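# Raise the bonnet until it props itself open, then release

## Task

Lift the bonnet all the way open so it remains raised with no support, then release it and pull the grippers away; it only counts if the bonnet stays up on its own once the robot is no longer touching it.

## Robot and tools

Robot: two 6-joint arms, left_arm and right_arm, each ending in a parallel two-finger gripper. The names are labels, not image sides: left_arm is mounted on the +y side, at base (-0.015, +0.255, 0); right_arm at (+0.045, -0.262, 0). Both bases yaw slightly toward -y.

Frame: every pose is in one shared scene frame, in metres. Origin is on the tabletop midway between the arms; +x points out over the table, +z points up. Orientation is a quaternion written w first (qw, qx, qy, qz). On a gripper, the fingers point along its own +z and close along its own y. The reported hand position is the spot between the finger pads, about 5 mm short of the tips; it can be a little wrong, more so at long reach.

The 16-number row: used by both move (argument target) and execute_actions. Always 16 numbers even if one arm is idle: x, y, z, qw, qx, qy, qz, opening for left_arm, then the same eight for right_arm. x, y, z and the quaternion are an absolute pose in the scene frame, not an offset. Opening runs from -1 (closed) to +1 (fully open, 0.070 m). An arm meant to stay still should get its exact last reported pose and its wanted opening every call; to keep a hand's orientation steady, repeat the same quaternion you chose rather than copying the slightly drifted reported one.

execute_actions(actions): a list of actions; each action is a list of up to 15 rows, one per 1/30 s step, and the last row repeats to fill 15 steps (0.5 s). An empty list just returns current state and images. Per step the commanded pose is clipped to within 70 mm and 16 degrees of where the hand actually is, so far targets take several actions. Any target more than 0.6 m from the hand's start position along any of its axes gets the action refused for both arms; if the first action is malformed or fails that check, nothing in the call runs.

move(target, speed, blocking): drives each hand in a straight line to its pose in the single 16-number target row; both arms finish together, duration 0.5 to 10 s (cut off at 10 s). speed is m/s, 0.002 to 0.5, default 0.25; rotation is capped at twice that in rad/s. Grippers take the shorter rotation. Paths ignore obstacles and the other arm, hands may lag, stray or overshoot the speed near full stretch. Faster moves hit harder, and aiming past a contact presses harder. Openings are sent at the start. With blocking=false the result comes after 0.5 s while motion continues; use wait(0) to check, and wait or stop before sending further rows or moves.

wait(seconds): 0 to 10, arms hold their last command; returns early if a running move ends. stop(): brakes a running move (needs room; fingers keep moving). zoom_image(camera, region): enlarged crop [x0, y0, x1, y1] in pixels, at most 504x504, from one of cam_head_left, cam_head_right, cam_high, cam_low, cam_left_wrist, cam_right_wrist (all 896x504). show_instructions(): shows the reference images for the task. read_manual(section): licence texts only. finished_scene(scene): ends the given scene permanently, after the robot holds its last command; the result states success.

Reading results: each arm's line gives hand position and quaternion; Hand target shows where the controller is heading now; grip_measured is the finger opening on the command scale (each can be off by about 1 mm). A move line reports the ending: done, off_target, moving, held (a check blocked the final step) or fault, plus limits: paced means the pose was clipped, held means some steps were blocked and the arm may then surge faster than requested. Distance to target is listed per hand. pose unreachable means the clearance check altered or blocked that arm's command. MOTOR HOT warns from 65 °C; at 80 °C an OVER-TEMPERATURE FAULT drops that arm until it cools. A TORQUE FAULT (contact torque at a joint limit) freezes that arm 10 s and drops the rest of the call.

Joint ranges (rad): waist ±2.618, shoulder 0 to 3.14, elbow -2.967 to 0, forearm roll ±1.745, wrist pitch ±1.22, wrist roll ±2.094. Load limits: 20.2 N m for the first three joints, 7.04 N m for the wrist three, whose motors manage only about 4 N m before yielding. Gripper force is about 20 N per pad; closing takes roughly 1 s; to hold, command an opening about 0.04 under grip_measured.

Avoid: arms bumping or pushing each other, slamming the bonnet, fast or deep pushes into it, knocking anything off the table, and long heavy holds that heat motors. The simulation keeps running while you compose replies. Lift the bonnet until it rests open unaided, open the gripper, retract, then confirm in the images that it stays up before calling finished_scene.

Each tool is called after ">>>" by a JSON object that holds its "method" and its "body".

## Session

>>> {"method": "execute_actions", "body": {"actions": []}}

>>> {"method": "show_instructions", "body": {}}

Scene clock: 0.00 s.
left_arm: end_effector_position=(+0.2907, +0.6456, +0.2955) grip_measured=+1.00 end_effector_quat_wxyz=(-0.516, +0.512, -0.577, -0.373) | right_arm: end_effector_position=(+0.2091, -0.6748, +0.2609) grip_measured=+0.98 end_effector_quat_wxyz=(+0.407, +0.906, +0.039, +0.110)
Joint positions: left_arm=[ 0.76   1.681 -1.258  1.657  0.734 -1.961  0.07 ] | right_arm=[-0.947  1.518 -1.331 -0.15   0.609  1.987  0.069]
Hand target (left_arm): +0.291, +0.646, +0.295; +0.516, -0.512, +0.577, +0.373
Hand target (right_arm): +0.209, -0.675, +0.261; +0.407, +0.906, +0.039, +0.110
camera_calibration (this result's frames):
cam_left_wrist: T_world_to_cam=[[0.970641, -0.221048, 0.0948323, -0.170761], [-0.0907284, -0.701608, -0.706764, 0.685076], [0.222764, 0.67741, -0.701065, -0.169233], [0, 0, 0, 1]] pos_world=[0.265602, 0.557548, 0.381737]
cam_right_wrist: T_world_to_cam=[[0.014593, 0.666353, -0.745494, 0.640021], [0.678248, 0.541226, 0.497046, 0.0904731], [0.734688, -0.512883, -0.444054, -0.266149], [0, 0, 0, 1]] pos_world=[0.124834, -0.611949, 0.313978]

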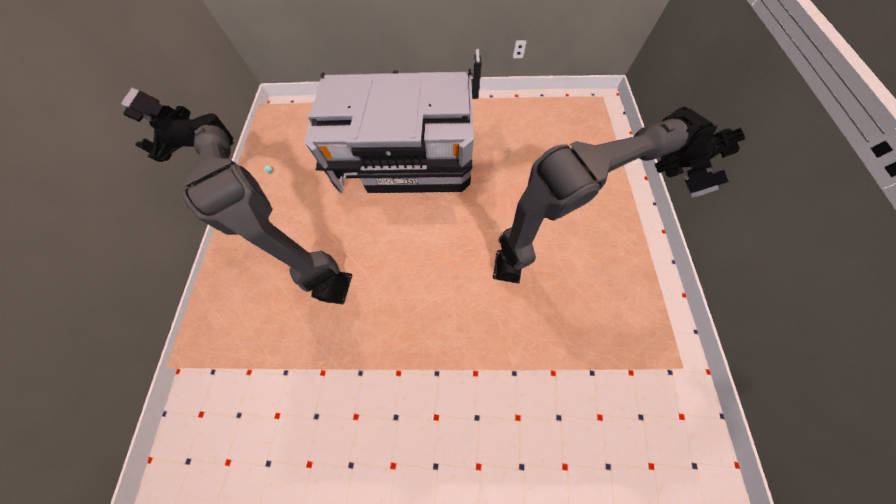

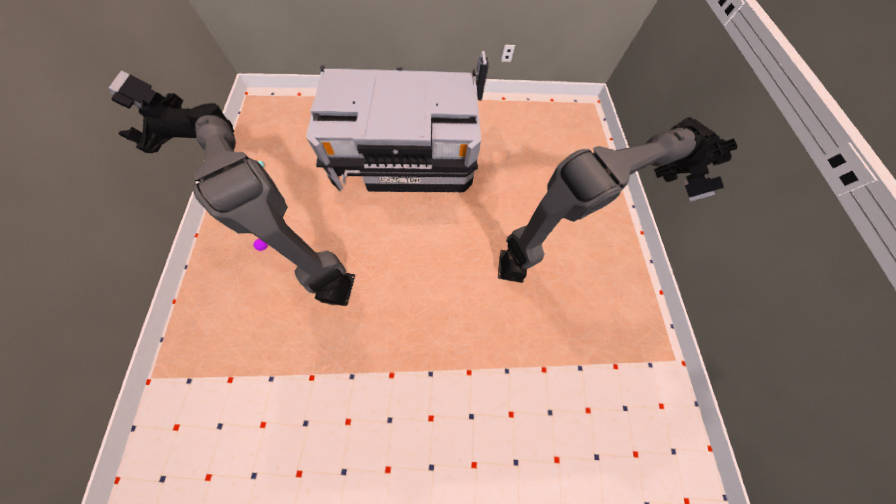

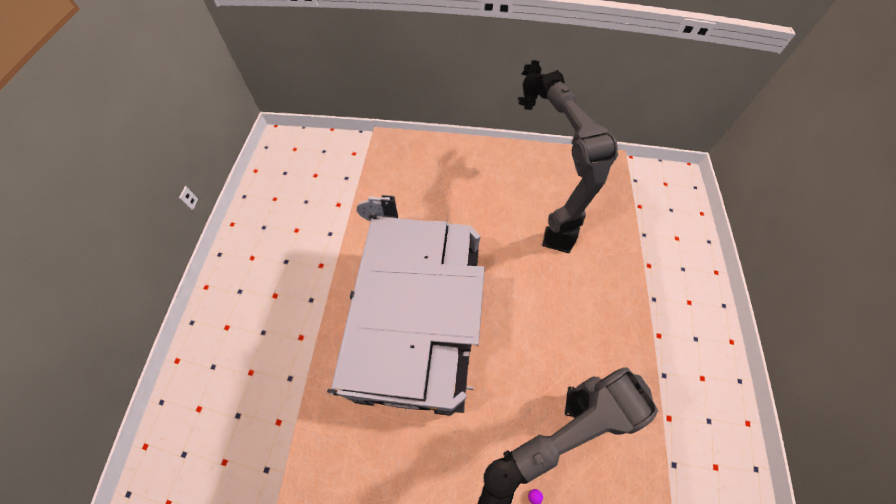

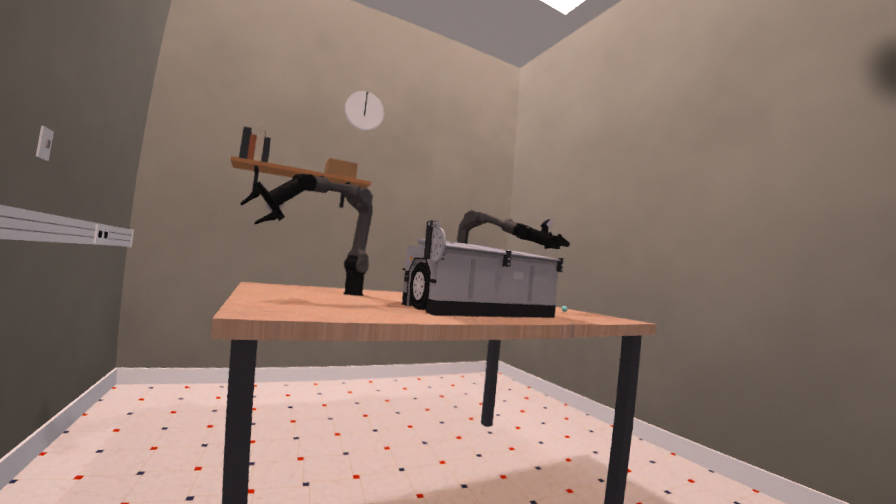

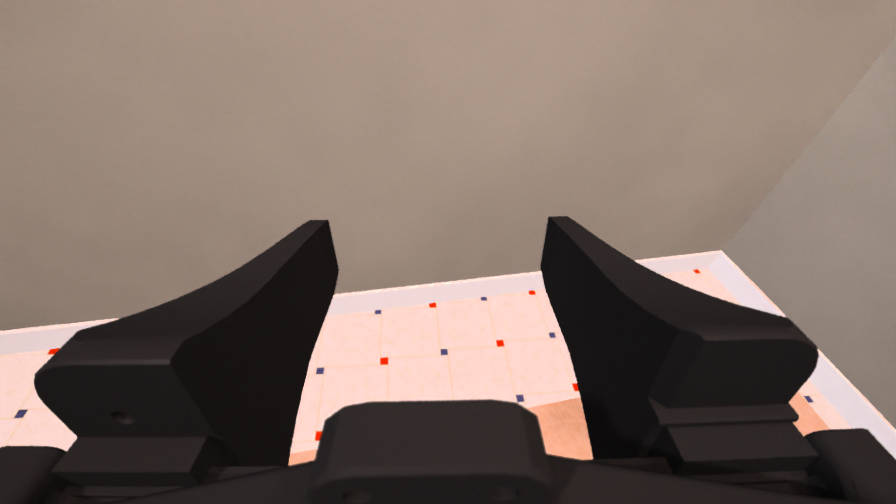

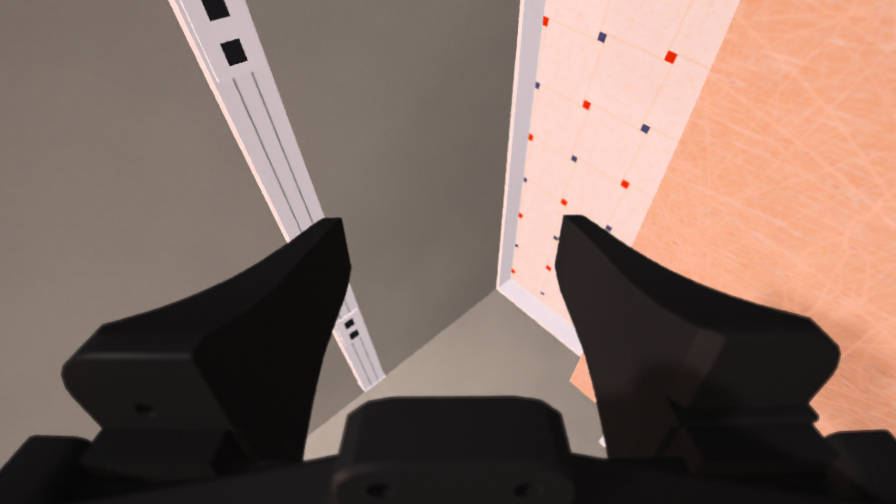

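Reference images for this scene: manual page 1, manual page 2, manual page 3, manual page 4, manual page 5, manual page 6, manual page 7, manual page 8.

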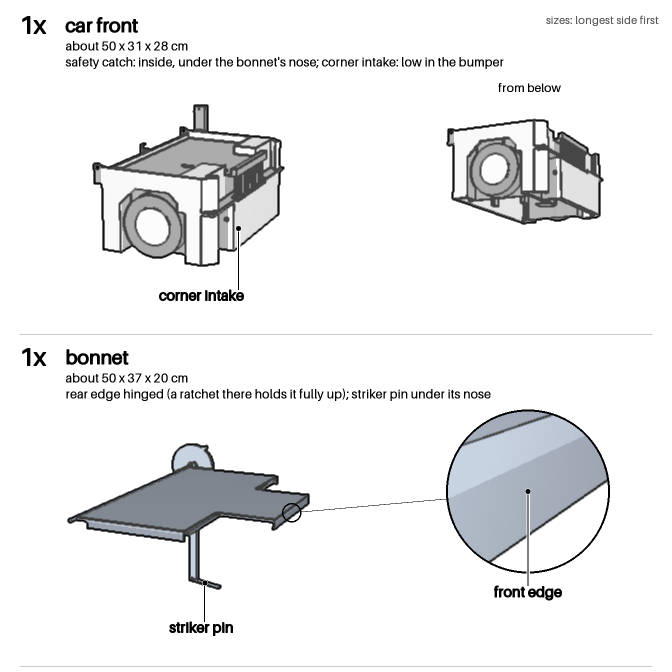

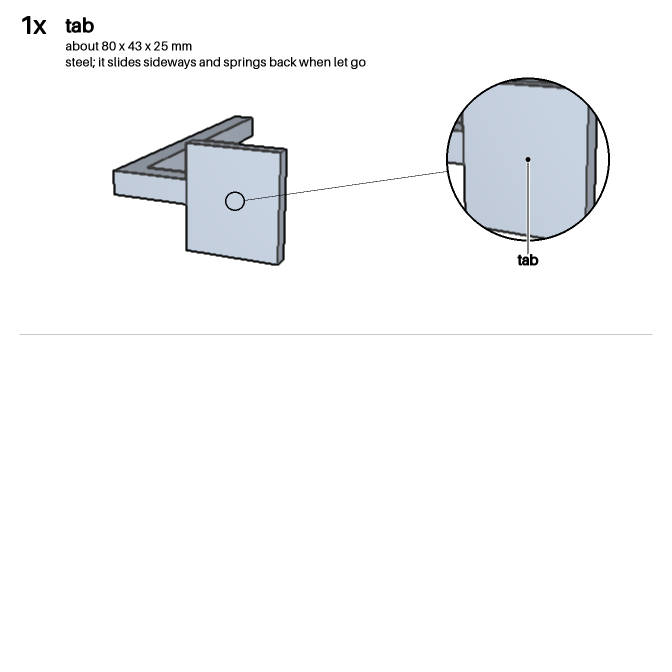

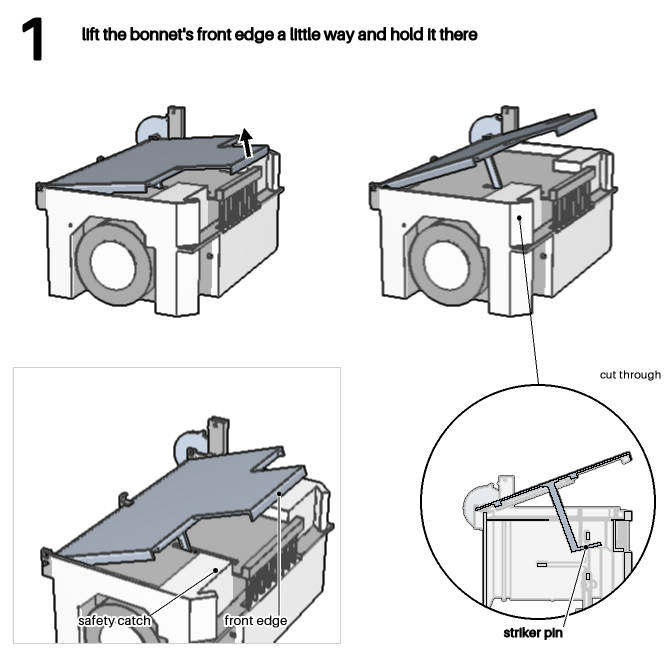

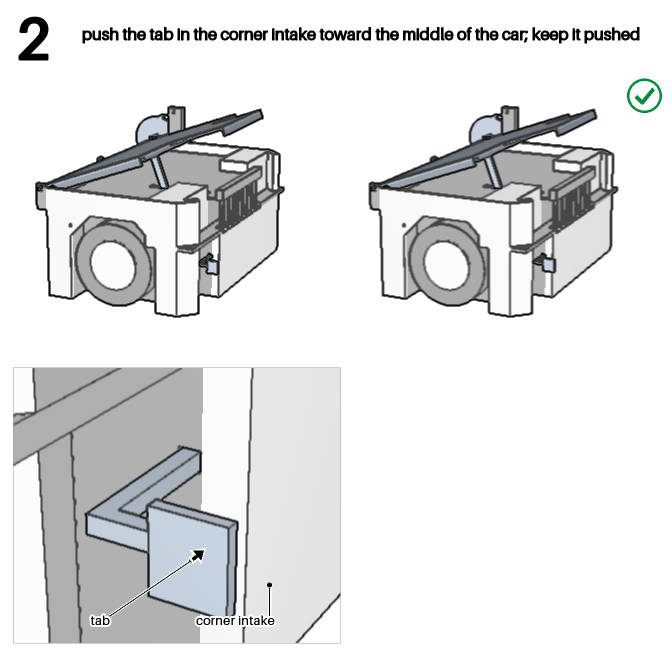

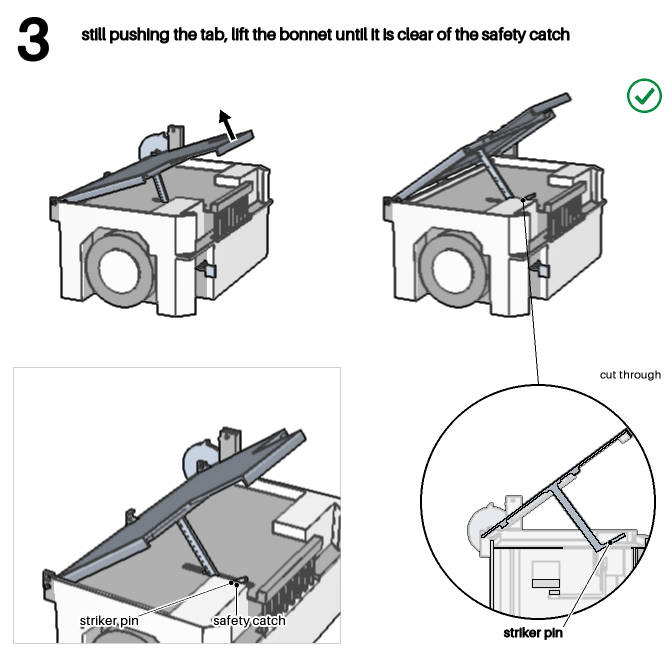

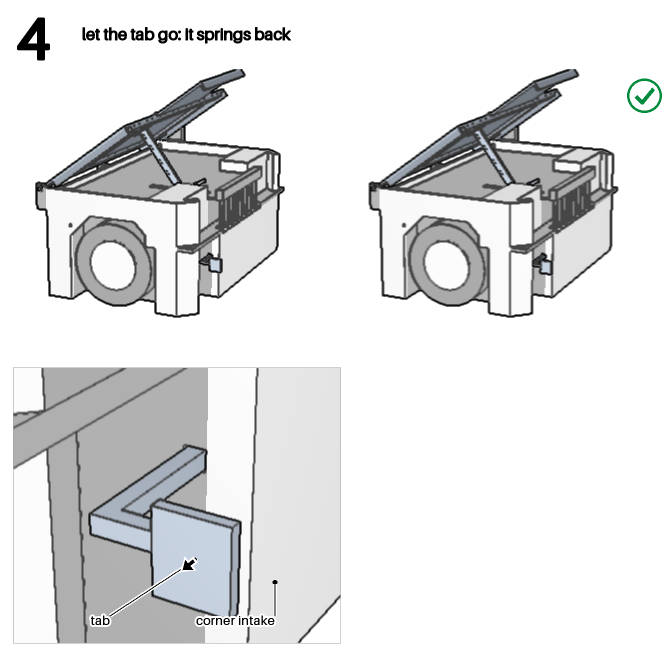

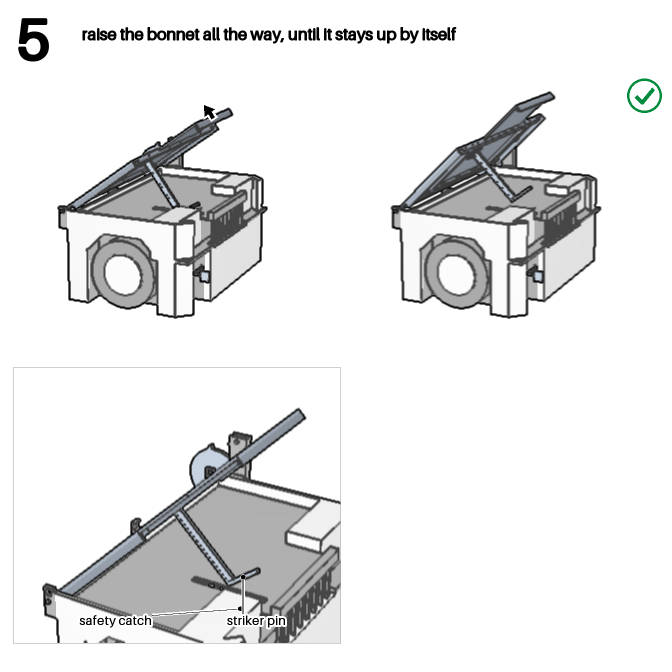

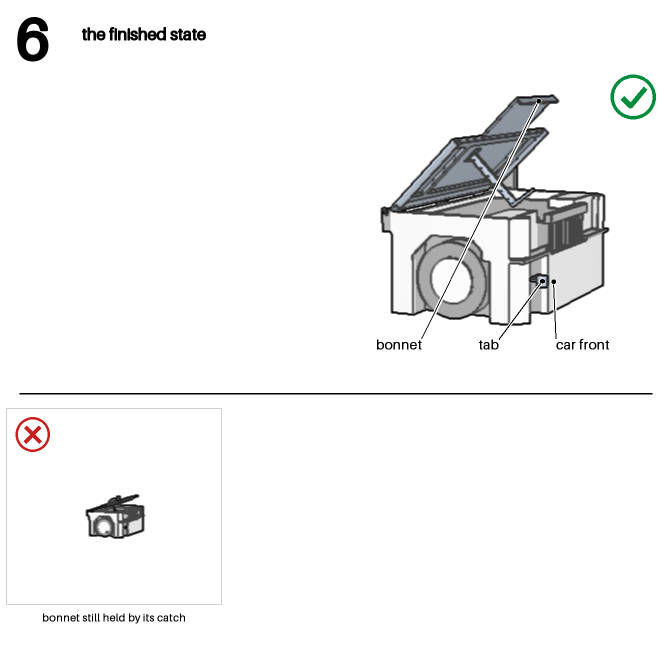

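>>> {"method": "zoom_image", "body": {"camera": "cam_high", "region": [310, 190, 550, 430]}}

Region (310, 190, 550, 430) of cam_high's 896x504 image, scaled by 2.100, with more detail than that image has.

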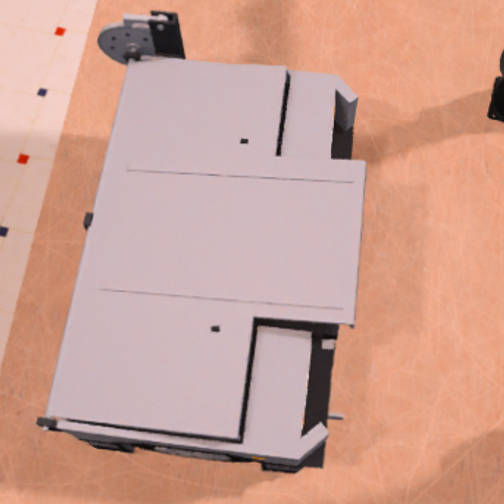

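>>> {"method": "move", "body": {"target": [0.27,0.45,0.2,0.4924,-0.1503,0.8528,0.0868,-1, 0.37,-0.32,0.32,0.3238,0.6943,0.5826,0.2716,1], "speed": 0.35}}

Scene clock: 3.10 s.
left_arm: end_effector_position=(+0.2692, +0.4510, +0.2017) grip_measured=-0.98 end_effector_quat_wxyz=(+0.508, -0.150, +0.843, +0.090) | right_arm: end_effector_position=(+0.3665, -0.3194, +0.3203) grip_measured=+0.98 end_effector_quat_wxyz=(+0.323, +0.694, +0.585, +0.267)
Joint positions: left_arm=[ 1.066  1.182 -0.627  1.737 -0.494 -1.478  0.001] | right_arm=[ 0.029  1.133 -1.236 -0.005  0.895  1.569  0.069]
Hand target (left_arm): +0.269, +0.451, +0.202; +0.508, -0.150, +0.843, +0.090
Hand target (right_arm): +0.366, -0.319, +0.320; +0.323, +0.694, +0.585, +0.267
Off the commanded pose (left_arm): 0.002 m, 2 deg.
Off the commanded pose (right_arm): 0.004 m, 1 deg.
joint sent to its limit (left arm) — the command would take joint 4 (forearm roll) past its upper limit, so that joint was sent only as far as its limit.
move: off_target (right_arm)
camera_calibration (this result's frames):
cam_left_wrist: T_world_to_cam=[[0.323579, -0.946185, 0.00555764, 0.335291], [-0.832558, -0.287501, -0.473488, 0.446199], [0.449605, 0.148584, -0.880783, 0.115408], [0, 0, 0, 1]] pos_world=[0.211105, 0.428382, 0.311056]
cam_right_wrist: T_world_to_cam=[[-0.641128, 0.103983, -0.760357, 0.510631], [-0.274889, 0.893922, 0.354033, 0.269577], [0.716513, 0.435994, -0.544534, 0.168722], [0, 0, 0, 1]] pos_world=[0.280592, -0.367639, 0.384698]

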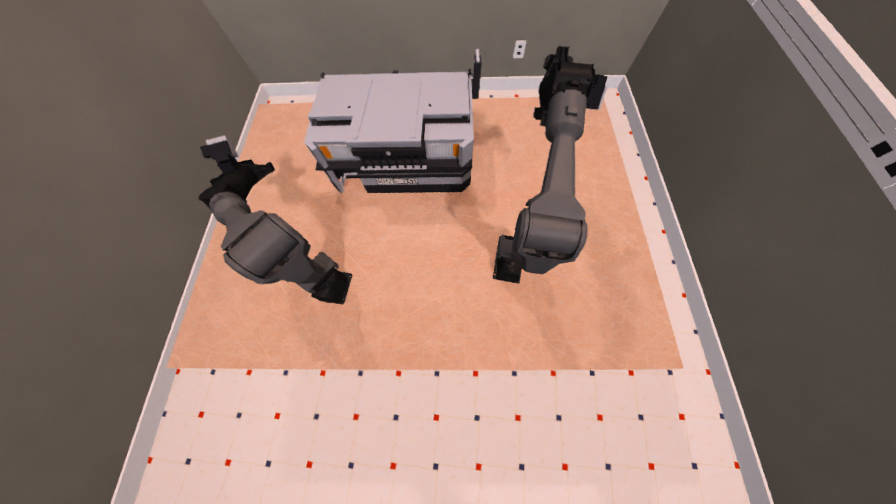

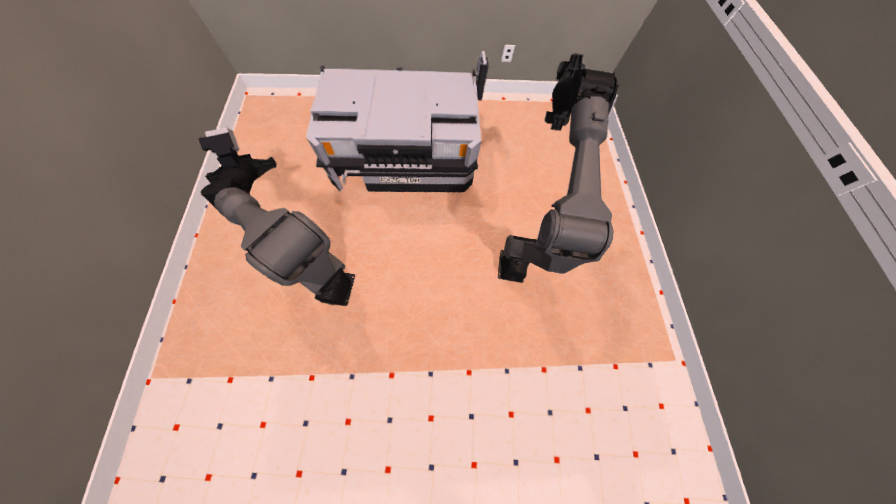

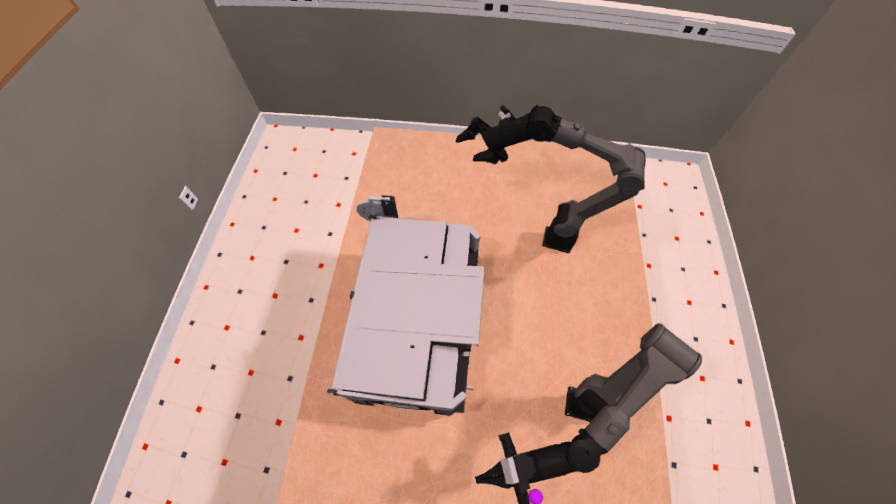

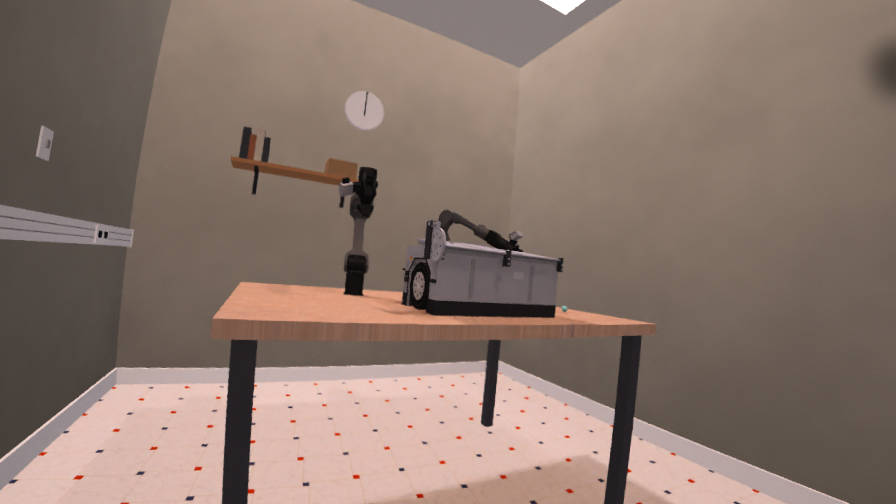

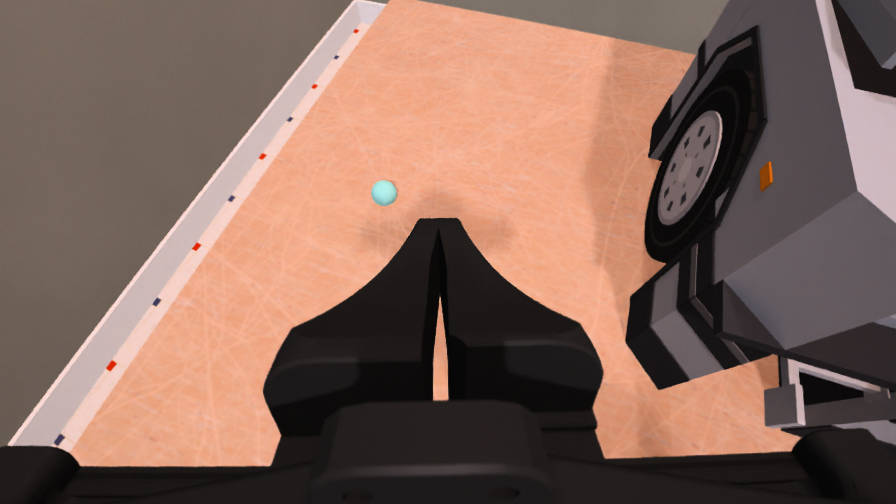

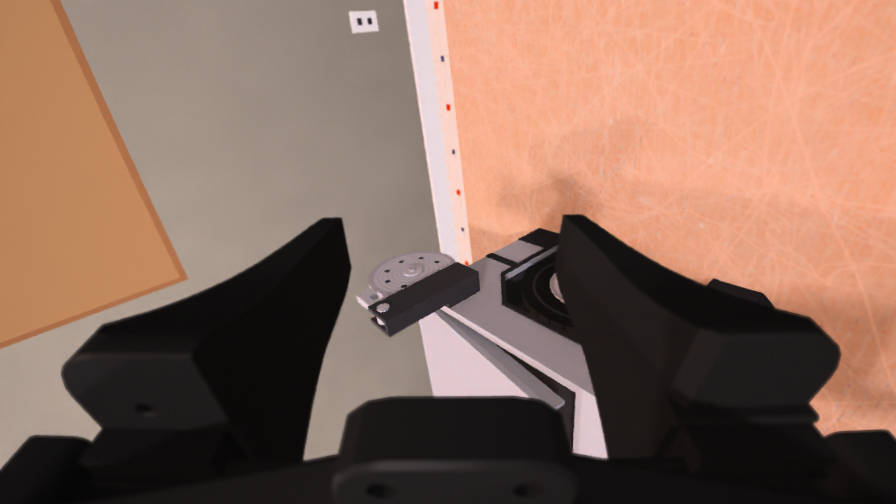

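>>> {"method": "move", "body": {"target": [0.258,0.28,0.068,0.4957,0.113,0.8586,-0.0653,-1, 0.250,-0.034,0.27,0.1514,0.3248,0.846,0.3945,1], "speed": 0.3}}

Scene clock: 5.23 s.
left_arm: end_effector_position=(+0.2555, +0.2790, +0.0679) grip_measured=-0.98 end_effector_quat_wxyz=(+0.490, +0.114, +0.862, -0.065) | right_arm: end_effector_position=(+0.2469, -0.0360, +0.2694) grip_measured=+0.98 end_effector_quat_wxyz=(+0.153, +0.324, +0.848, +0.390)
Joint positions: left_arm=[ 0.86   1.447 -0.153  1.198 -0.86  -0.396  0.001] | right_arm=[ 1.058  1.016 -0.961 -0.026  0.74   1.596  0.069]
Hand target (left_arm): +0.256, +0.279, +0.068; +0.490, +0.114, +0.862, -0.064
Hand target (right_arm): +0.247, -0.036, +0.270; +0.153, +0.324, +0.848, +0.390
Off the commanded pose (left_arm): 0.003 m, 1 deg.
Off the commanded pose (right_arm): 0.004 m, 1 deg.
move: off_target (right_arm)
camera_calibration (this result's frames):
cam_left_wrist: T_world_to_cam=[[-0.280981, -0.959698, 0.00550598, 0.335967], [-0.867936, 0.251658, -0.4282, 0.177534], [0.409557, -0.125095, -0.903667, 0.117325], [0, 0, 0, 1]] pos_world=[0.200437, 0.292426, 0.180193]
cam_right_wrist: T_world_to_cam=[[-0.42867, -0.489644, -0.75927, 0.291699], [-0.90341, 0.241227, 0.354485, 0.133009], [0.00958534, 0.837889, -0.545756, 0.292471], [0, 0, 0, 1]] pos_world=[0.242401, -0.134315, 0.333946]

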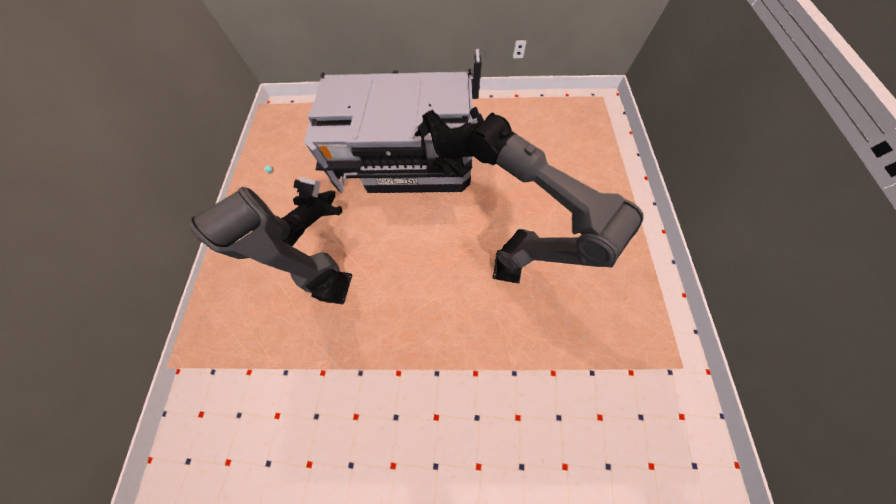

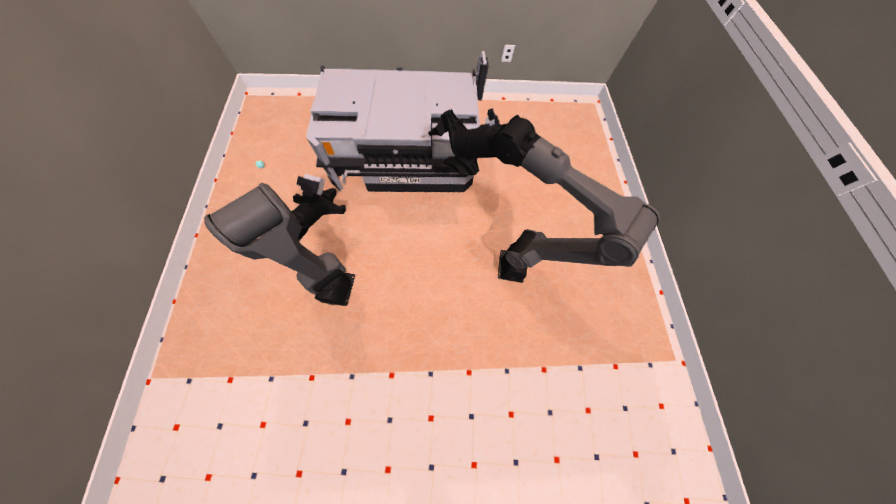

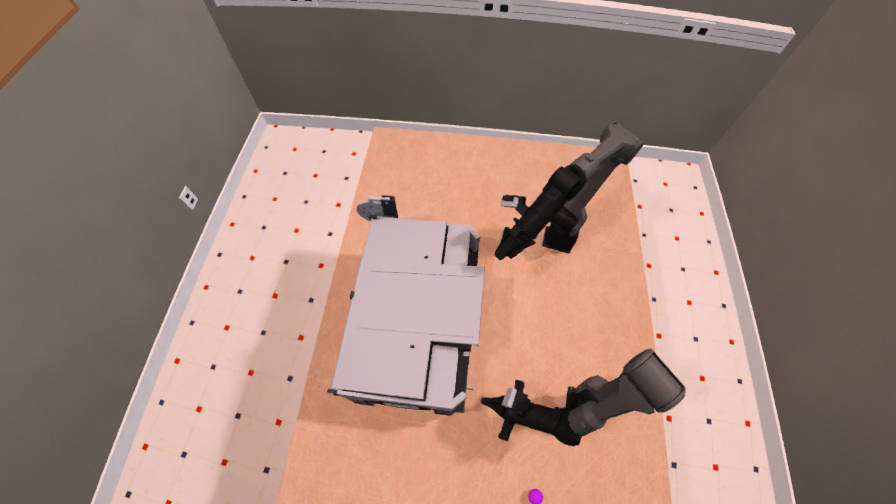

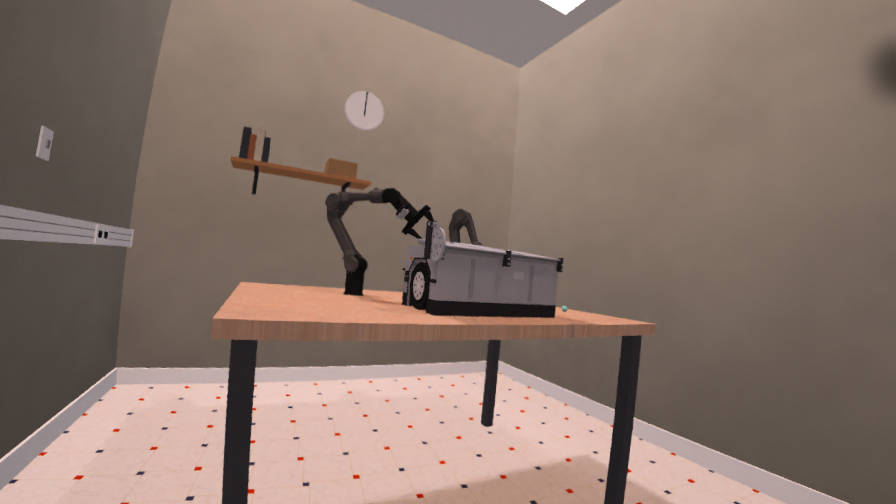

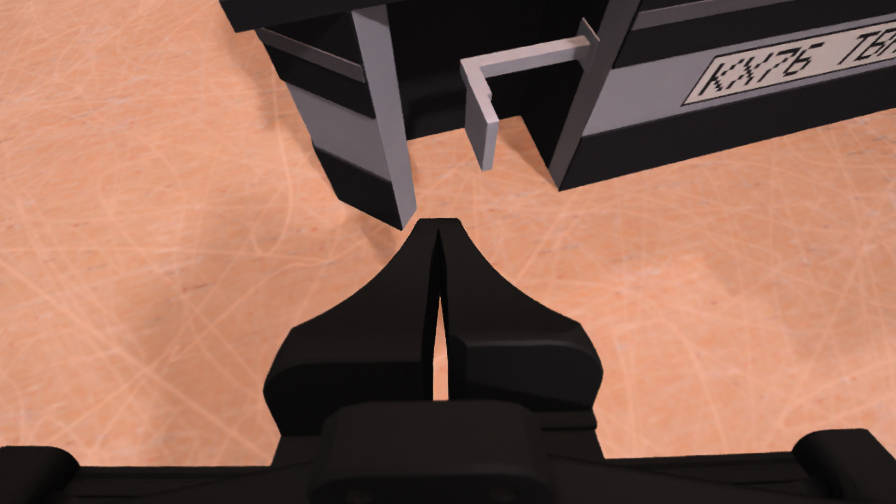

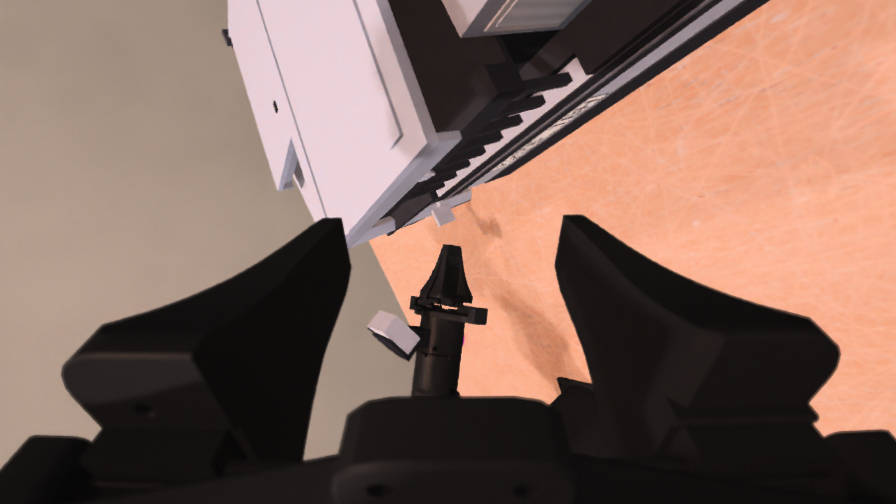

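>>> {"method": "move", "body": {"target": [0.297,0.263,0.065,0.4957,0.113,0.8586,-0.0653,-1, 0.264,-0.019,0.247,0.2534,0.2534,0.6601,0.6601,1], "speed": 0.25}}

Scene clock: 7.27 s.
left_arm: end_effector_position=(+0.2965, +0.2628, +0.0642) grip_measured=-0.98 end_effector_quat_wxyz=(+0.494, +0.114, +0.859, -0.065) | right_arm: end_effector_position=(+0.2640, -0.0193, +0.2466) grip_measured=+0.98 end_effector_quat_wxyz=(+0.253, +0.254, +0.660, +0.660)
Joint positions: left_arm=[ 0.582  1.562 -0.236  0.864 -0.805 -0.289  0.001] | right_arm=[ 1.038  1.064 -0.291 -0.007 -0.685  1.577  0.069]
Hand target (left_arm): +0.296, +0.263, +0.064; +0.494, +0.114, +0.859, -0.065
Hand target (right_arm): +0.264, -0.019, +0.247; +0.253, +0.253, +0.660, +0.660
Off the commanded pose (left_arm): 0.001 m, 0 deg.
Off the commanded pose (right_arm): 0.000 m, 0 deg.
move: done
camera_calibration (this result's frames):
cam_left_wrist: T_world_to_cam=[[-0.28152, -0.95955, 0.00322205, 0.332247], [-0.863364, 0.251832, -0.437246, 0.2148], [0.418748, -0.125875, -0.899336, 0.09238], [0, 0, 0, 1]] pos_world=[0.240301, 0.276343, 0.175931]
cam_right_wrist: T_world_to_cam=[[0.000588649, -0.00387131, -0.999992, 0.245298], [-0.990051, 0.140706, -0.00112752, 0.261117], [0.14071, 0.990044, -0.00374997, 0.100548], [0, 0, 0, 1]] pos_world=[0.244227, -0.135338, 0.245968]

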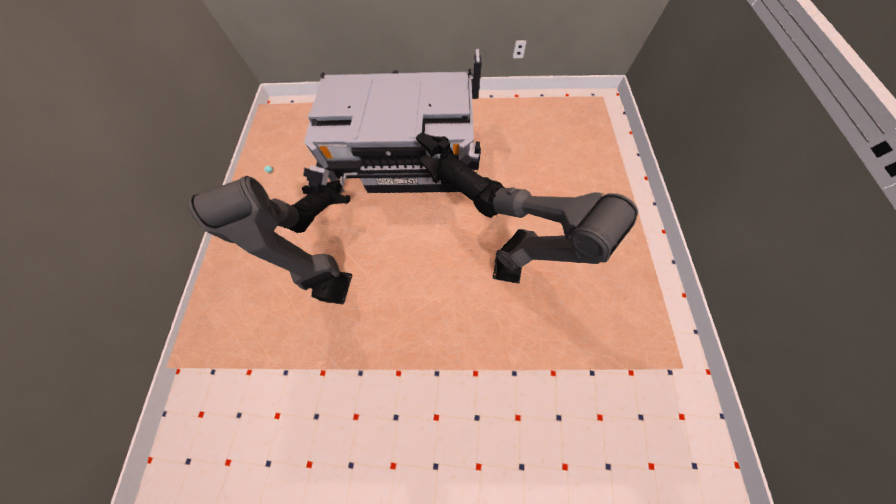

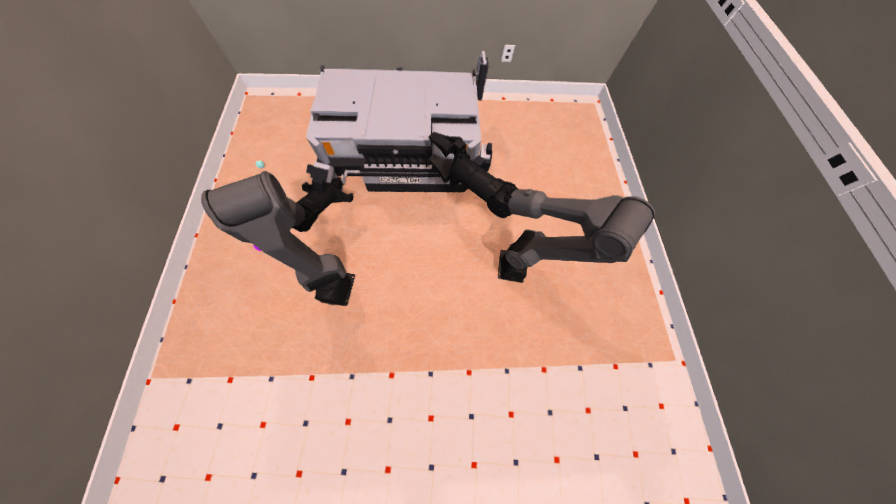

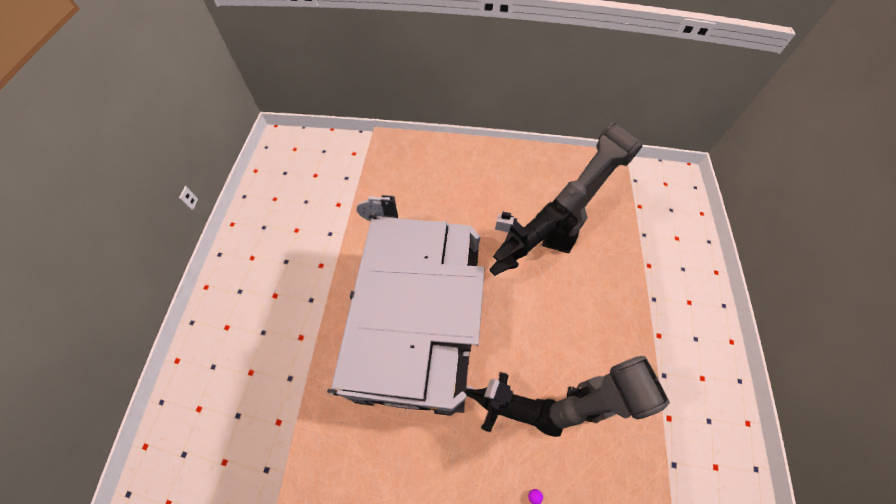

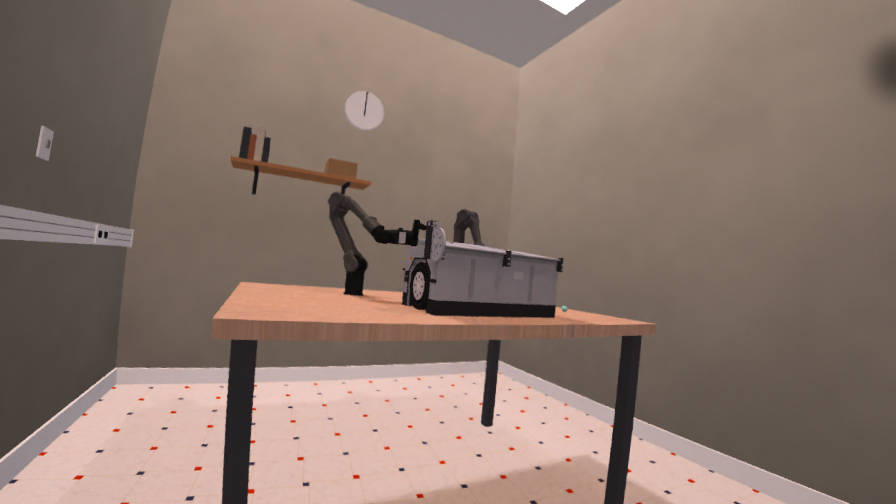

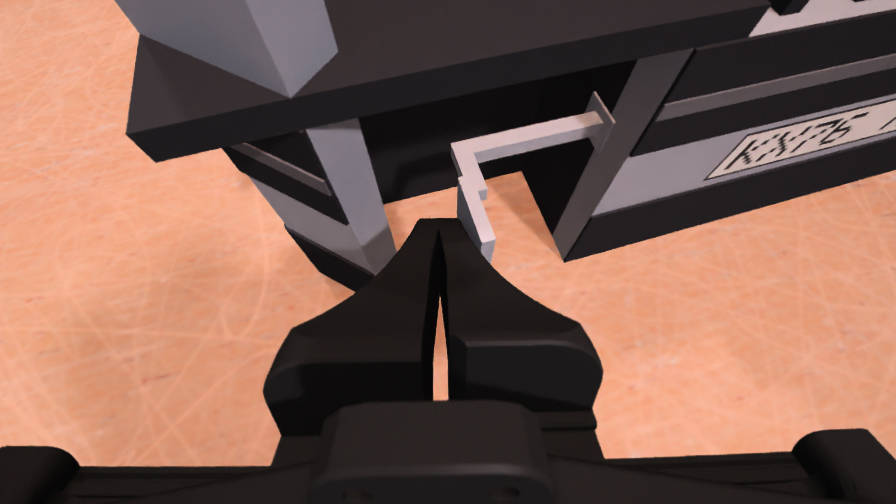

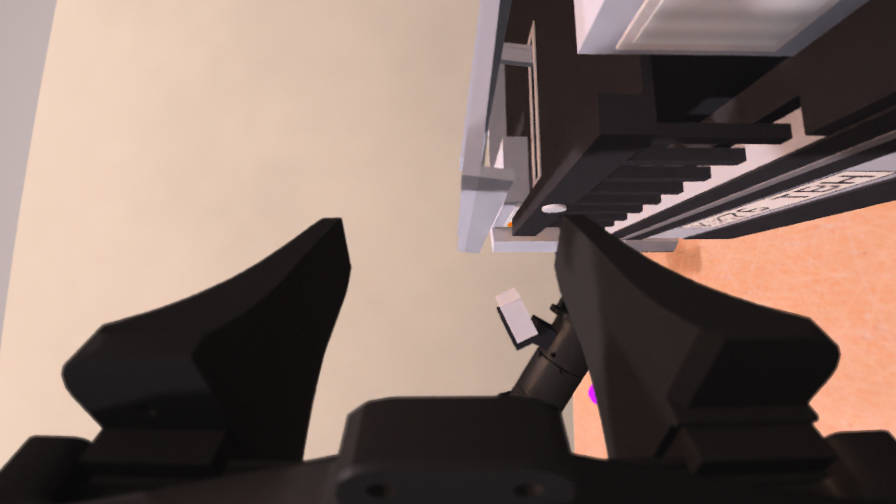

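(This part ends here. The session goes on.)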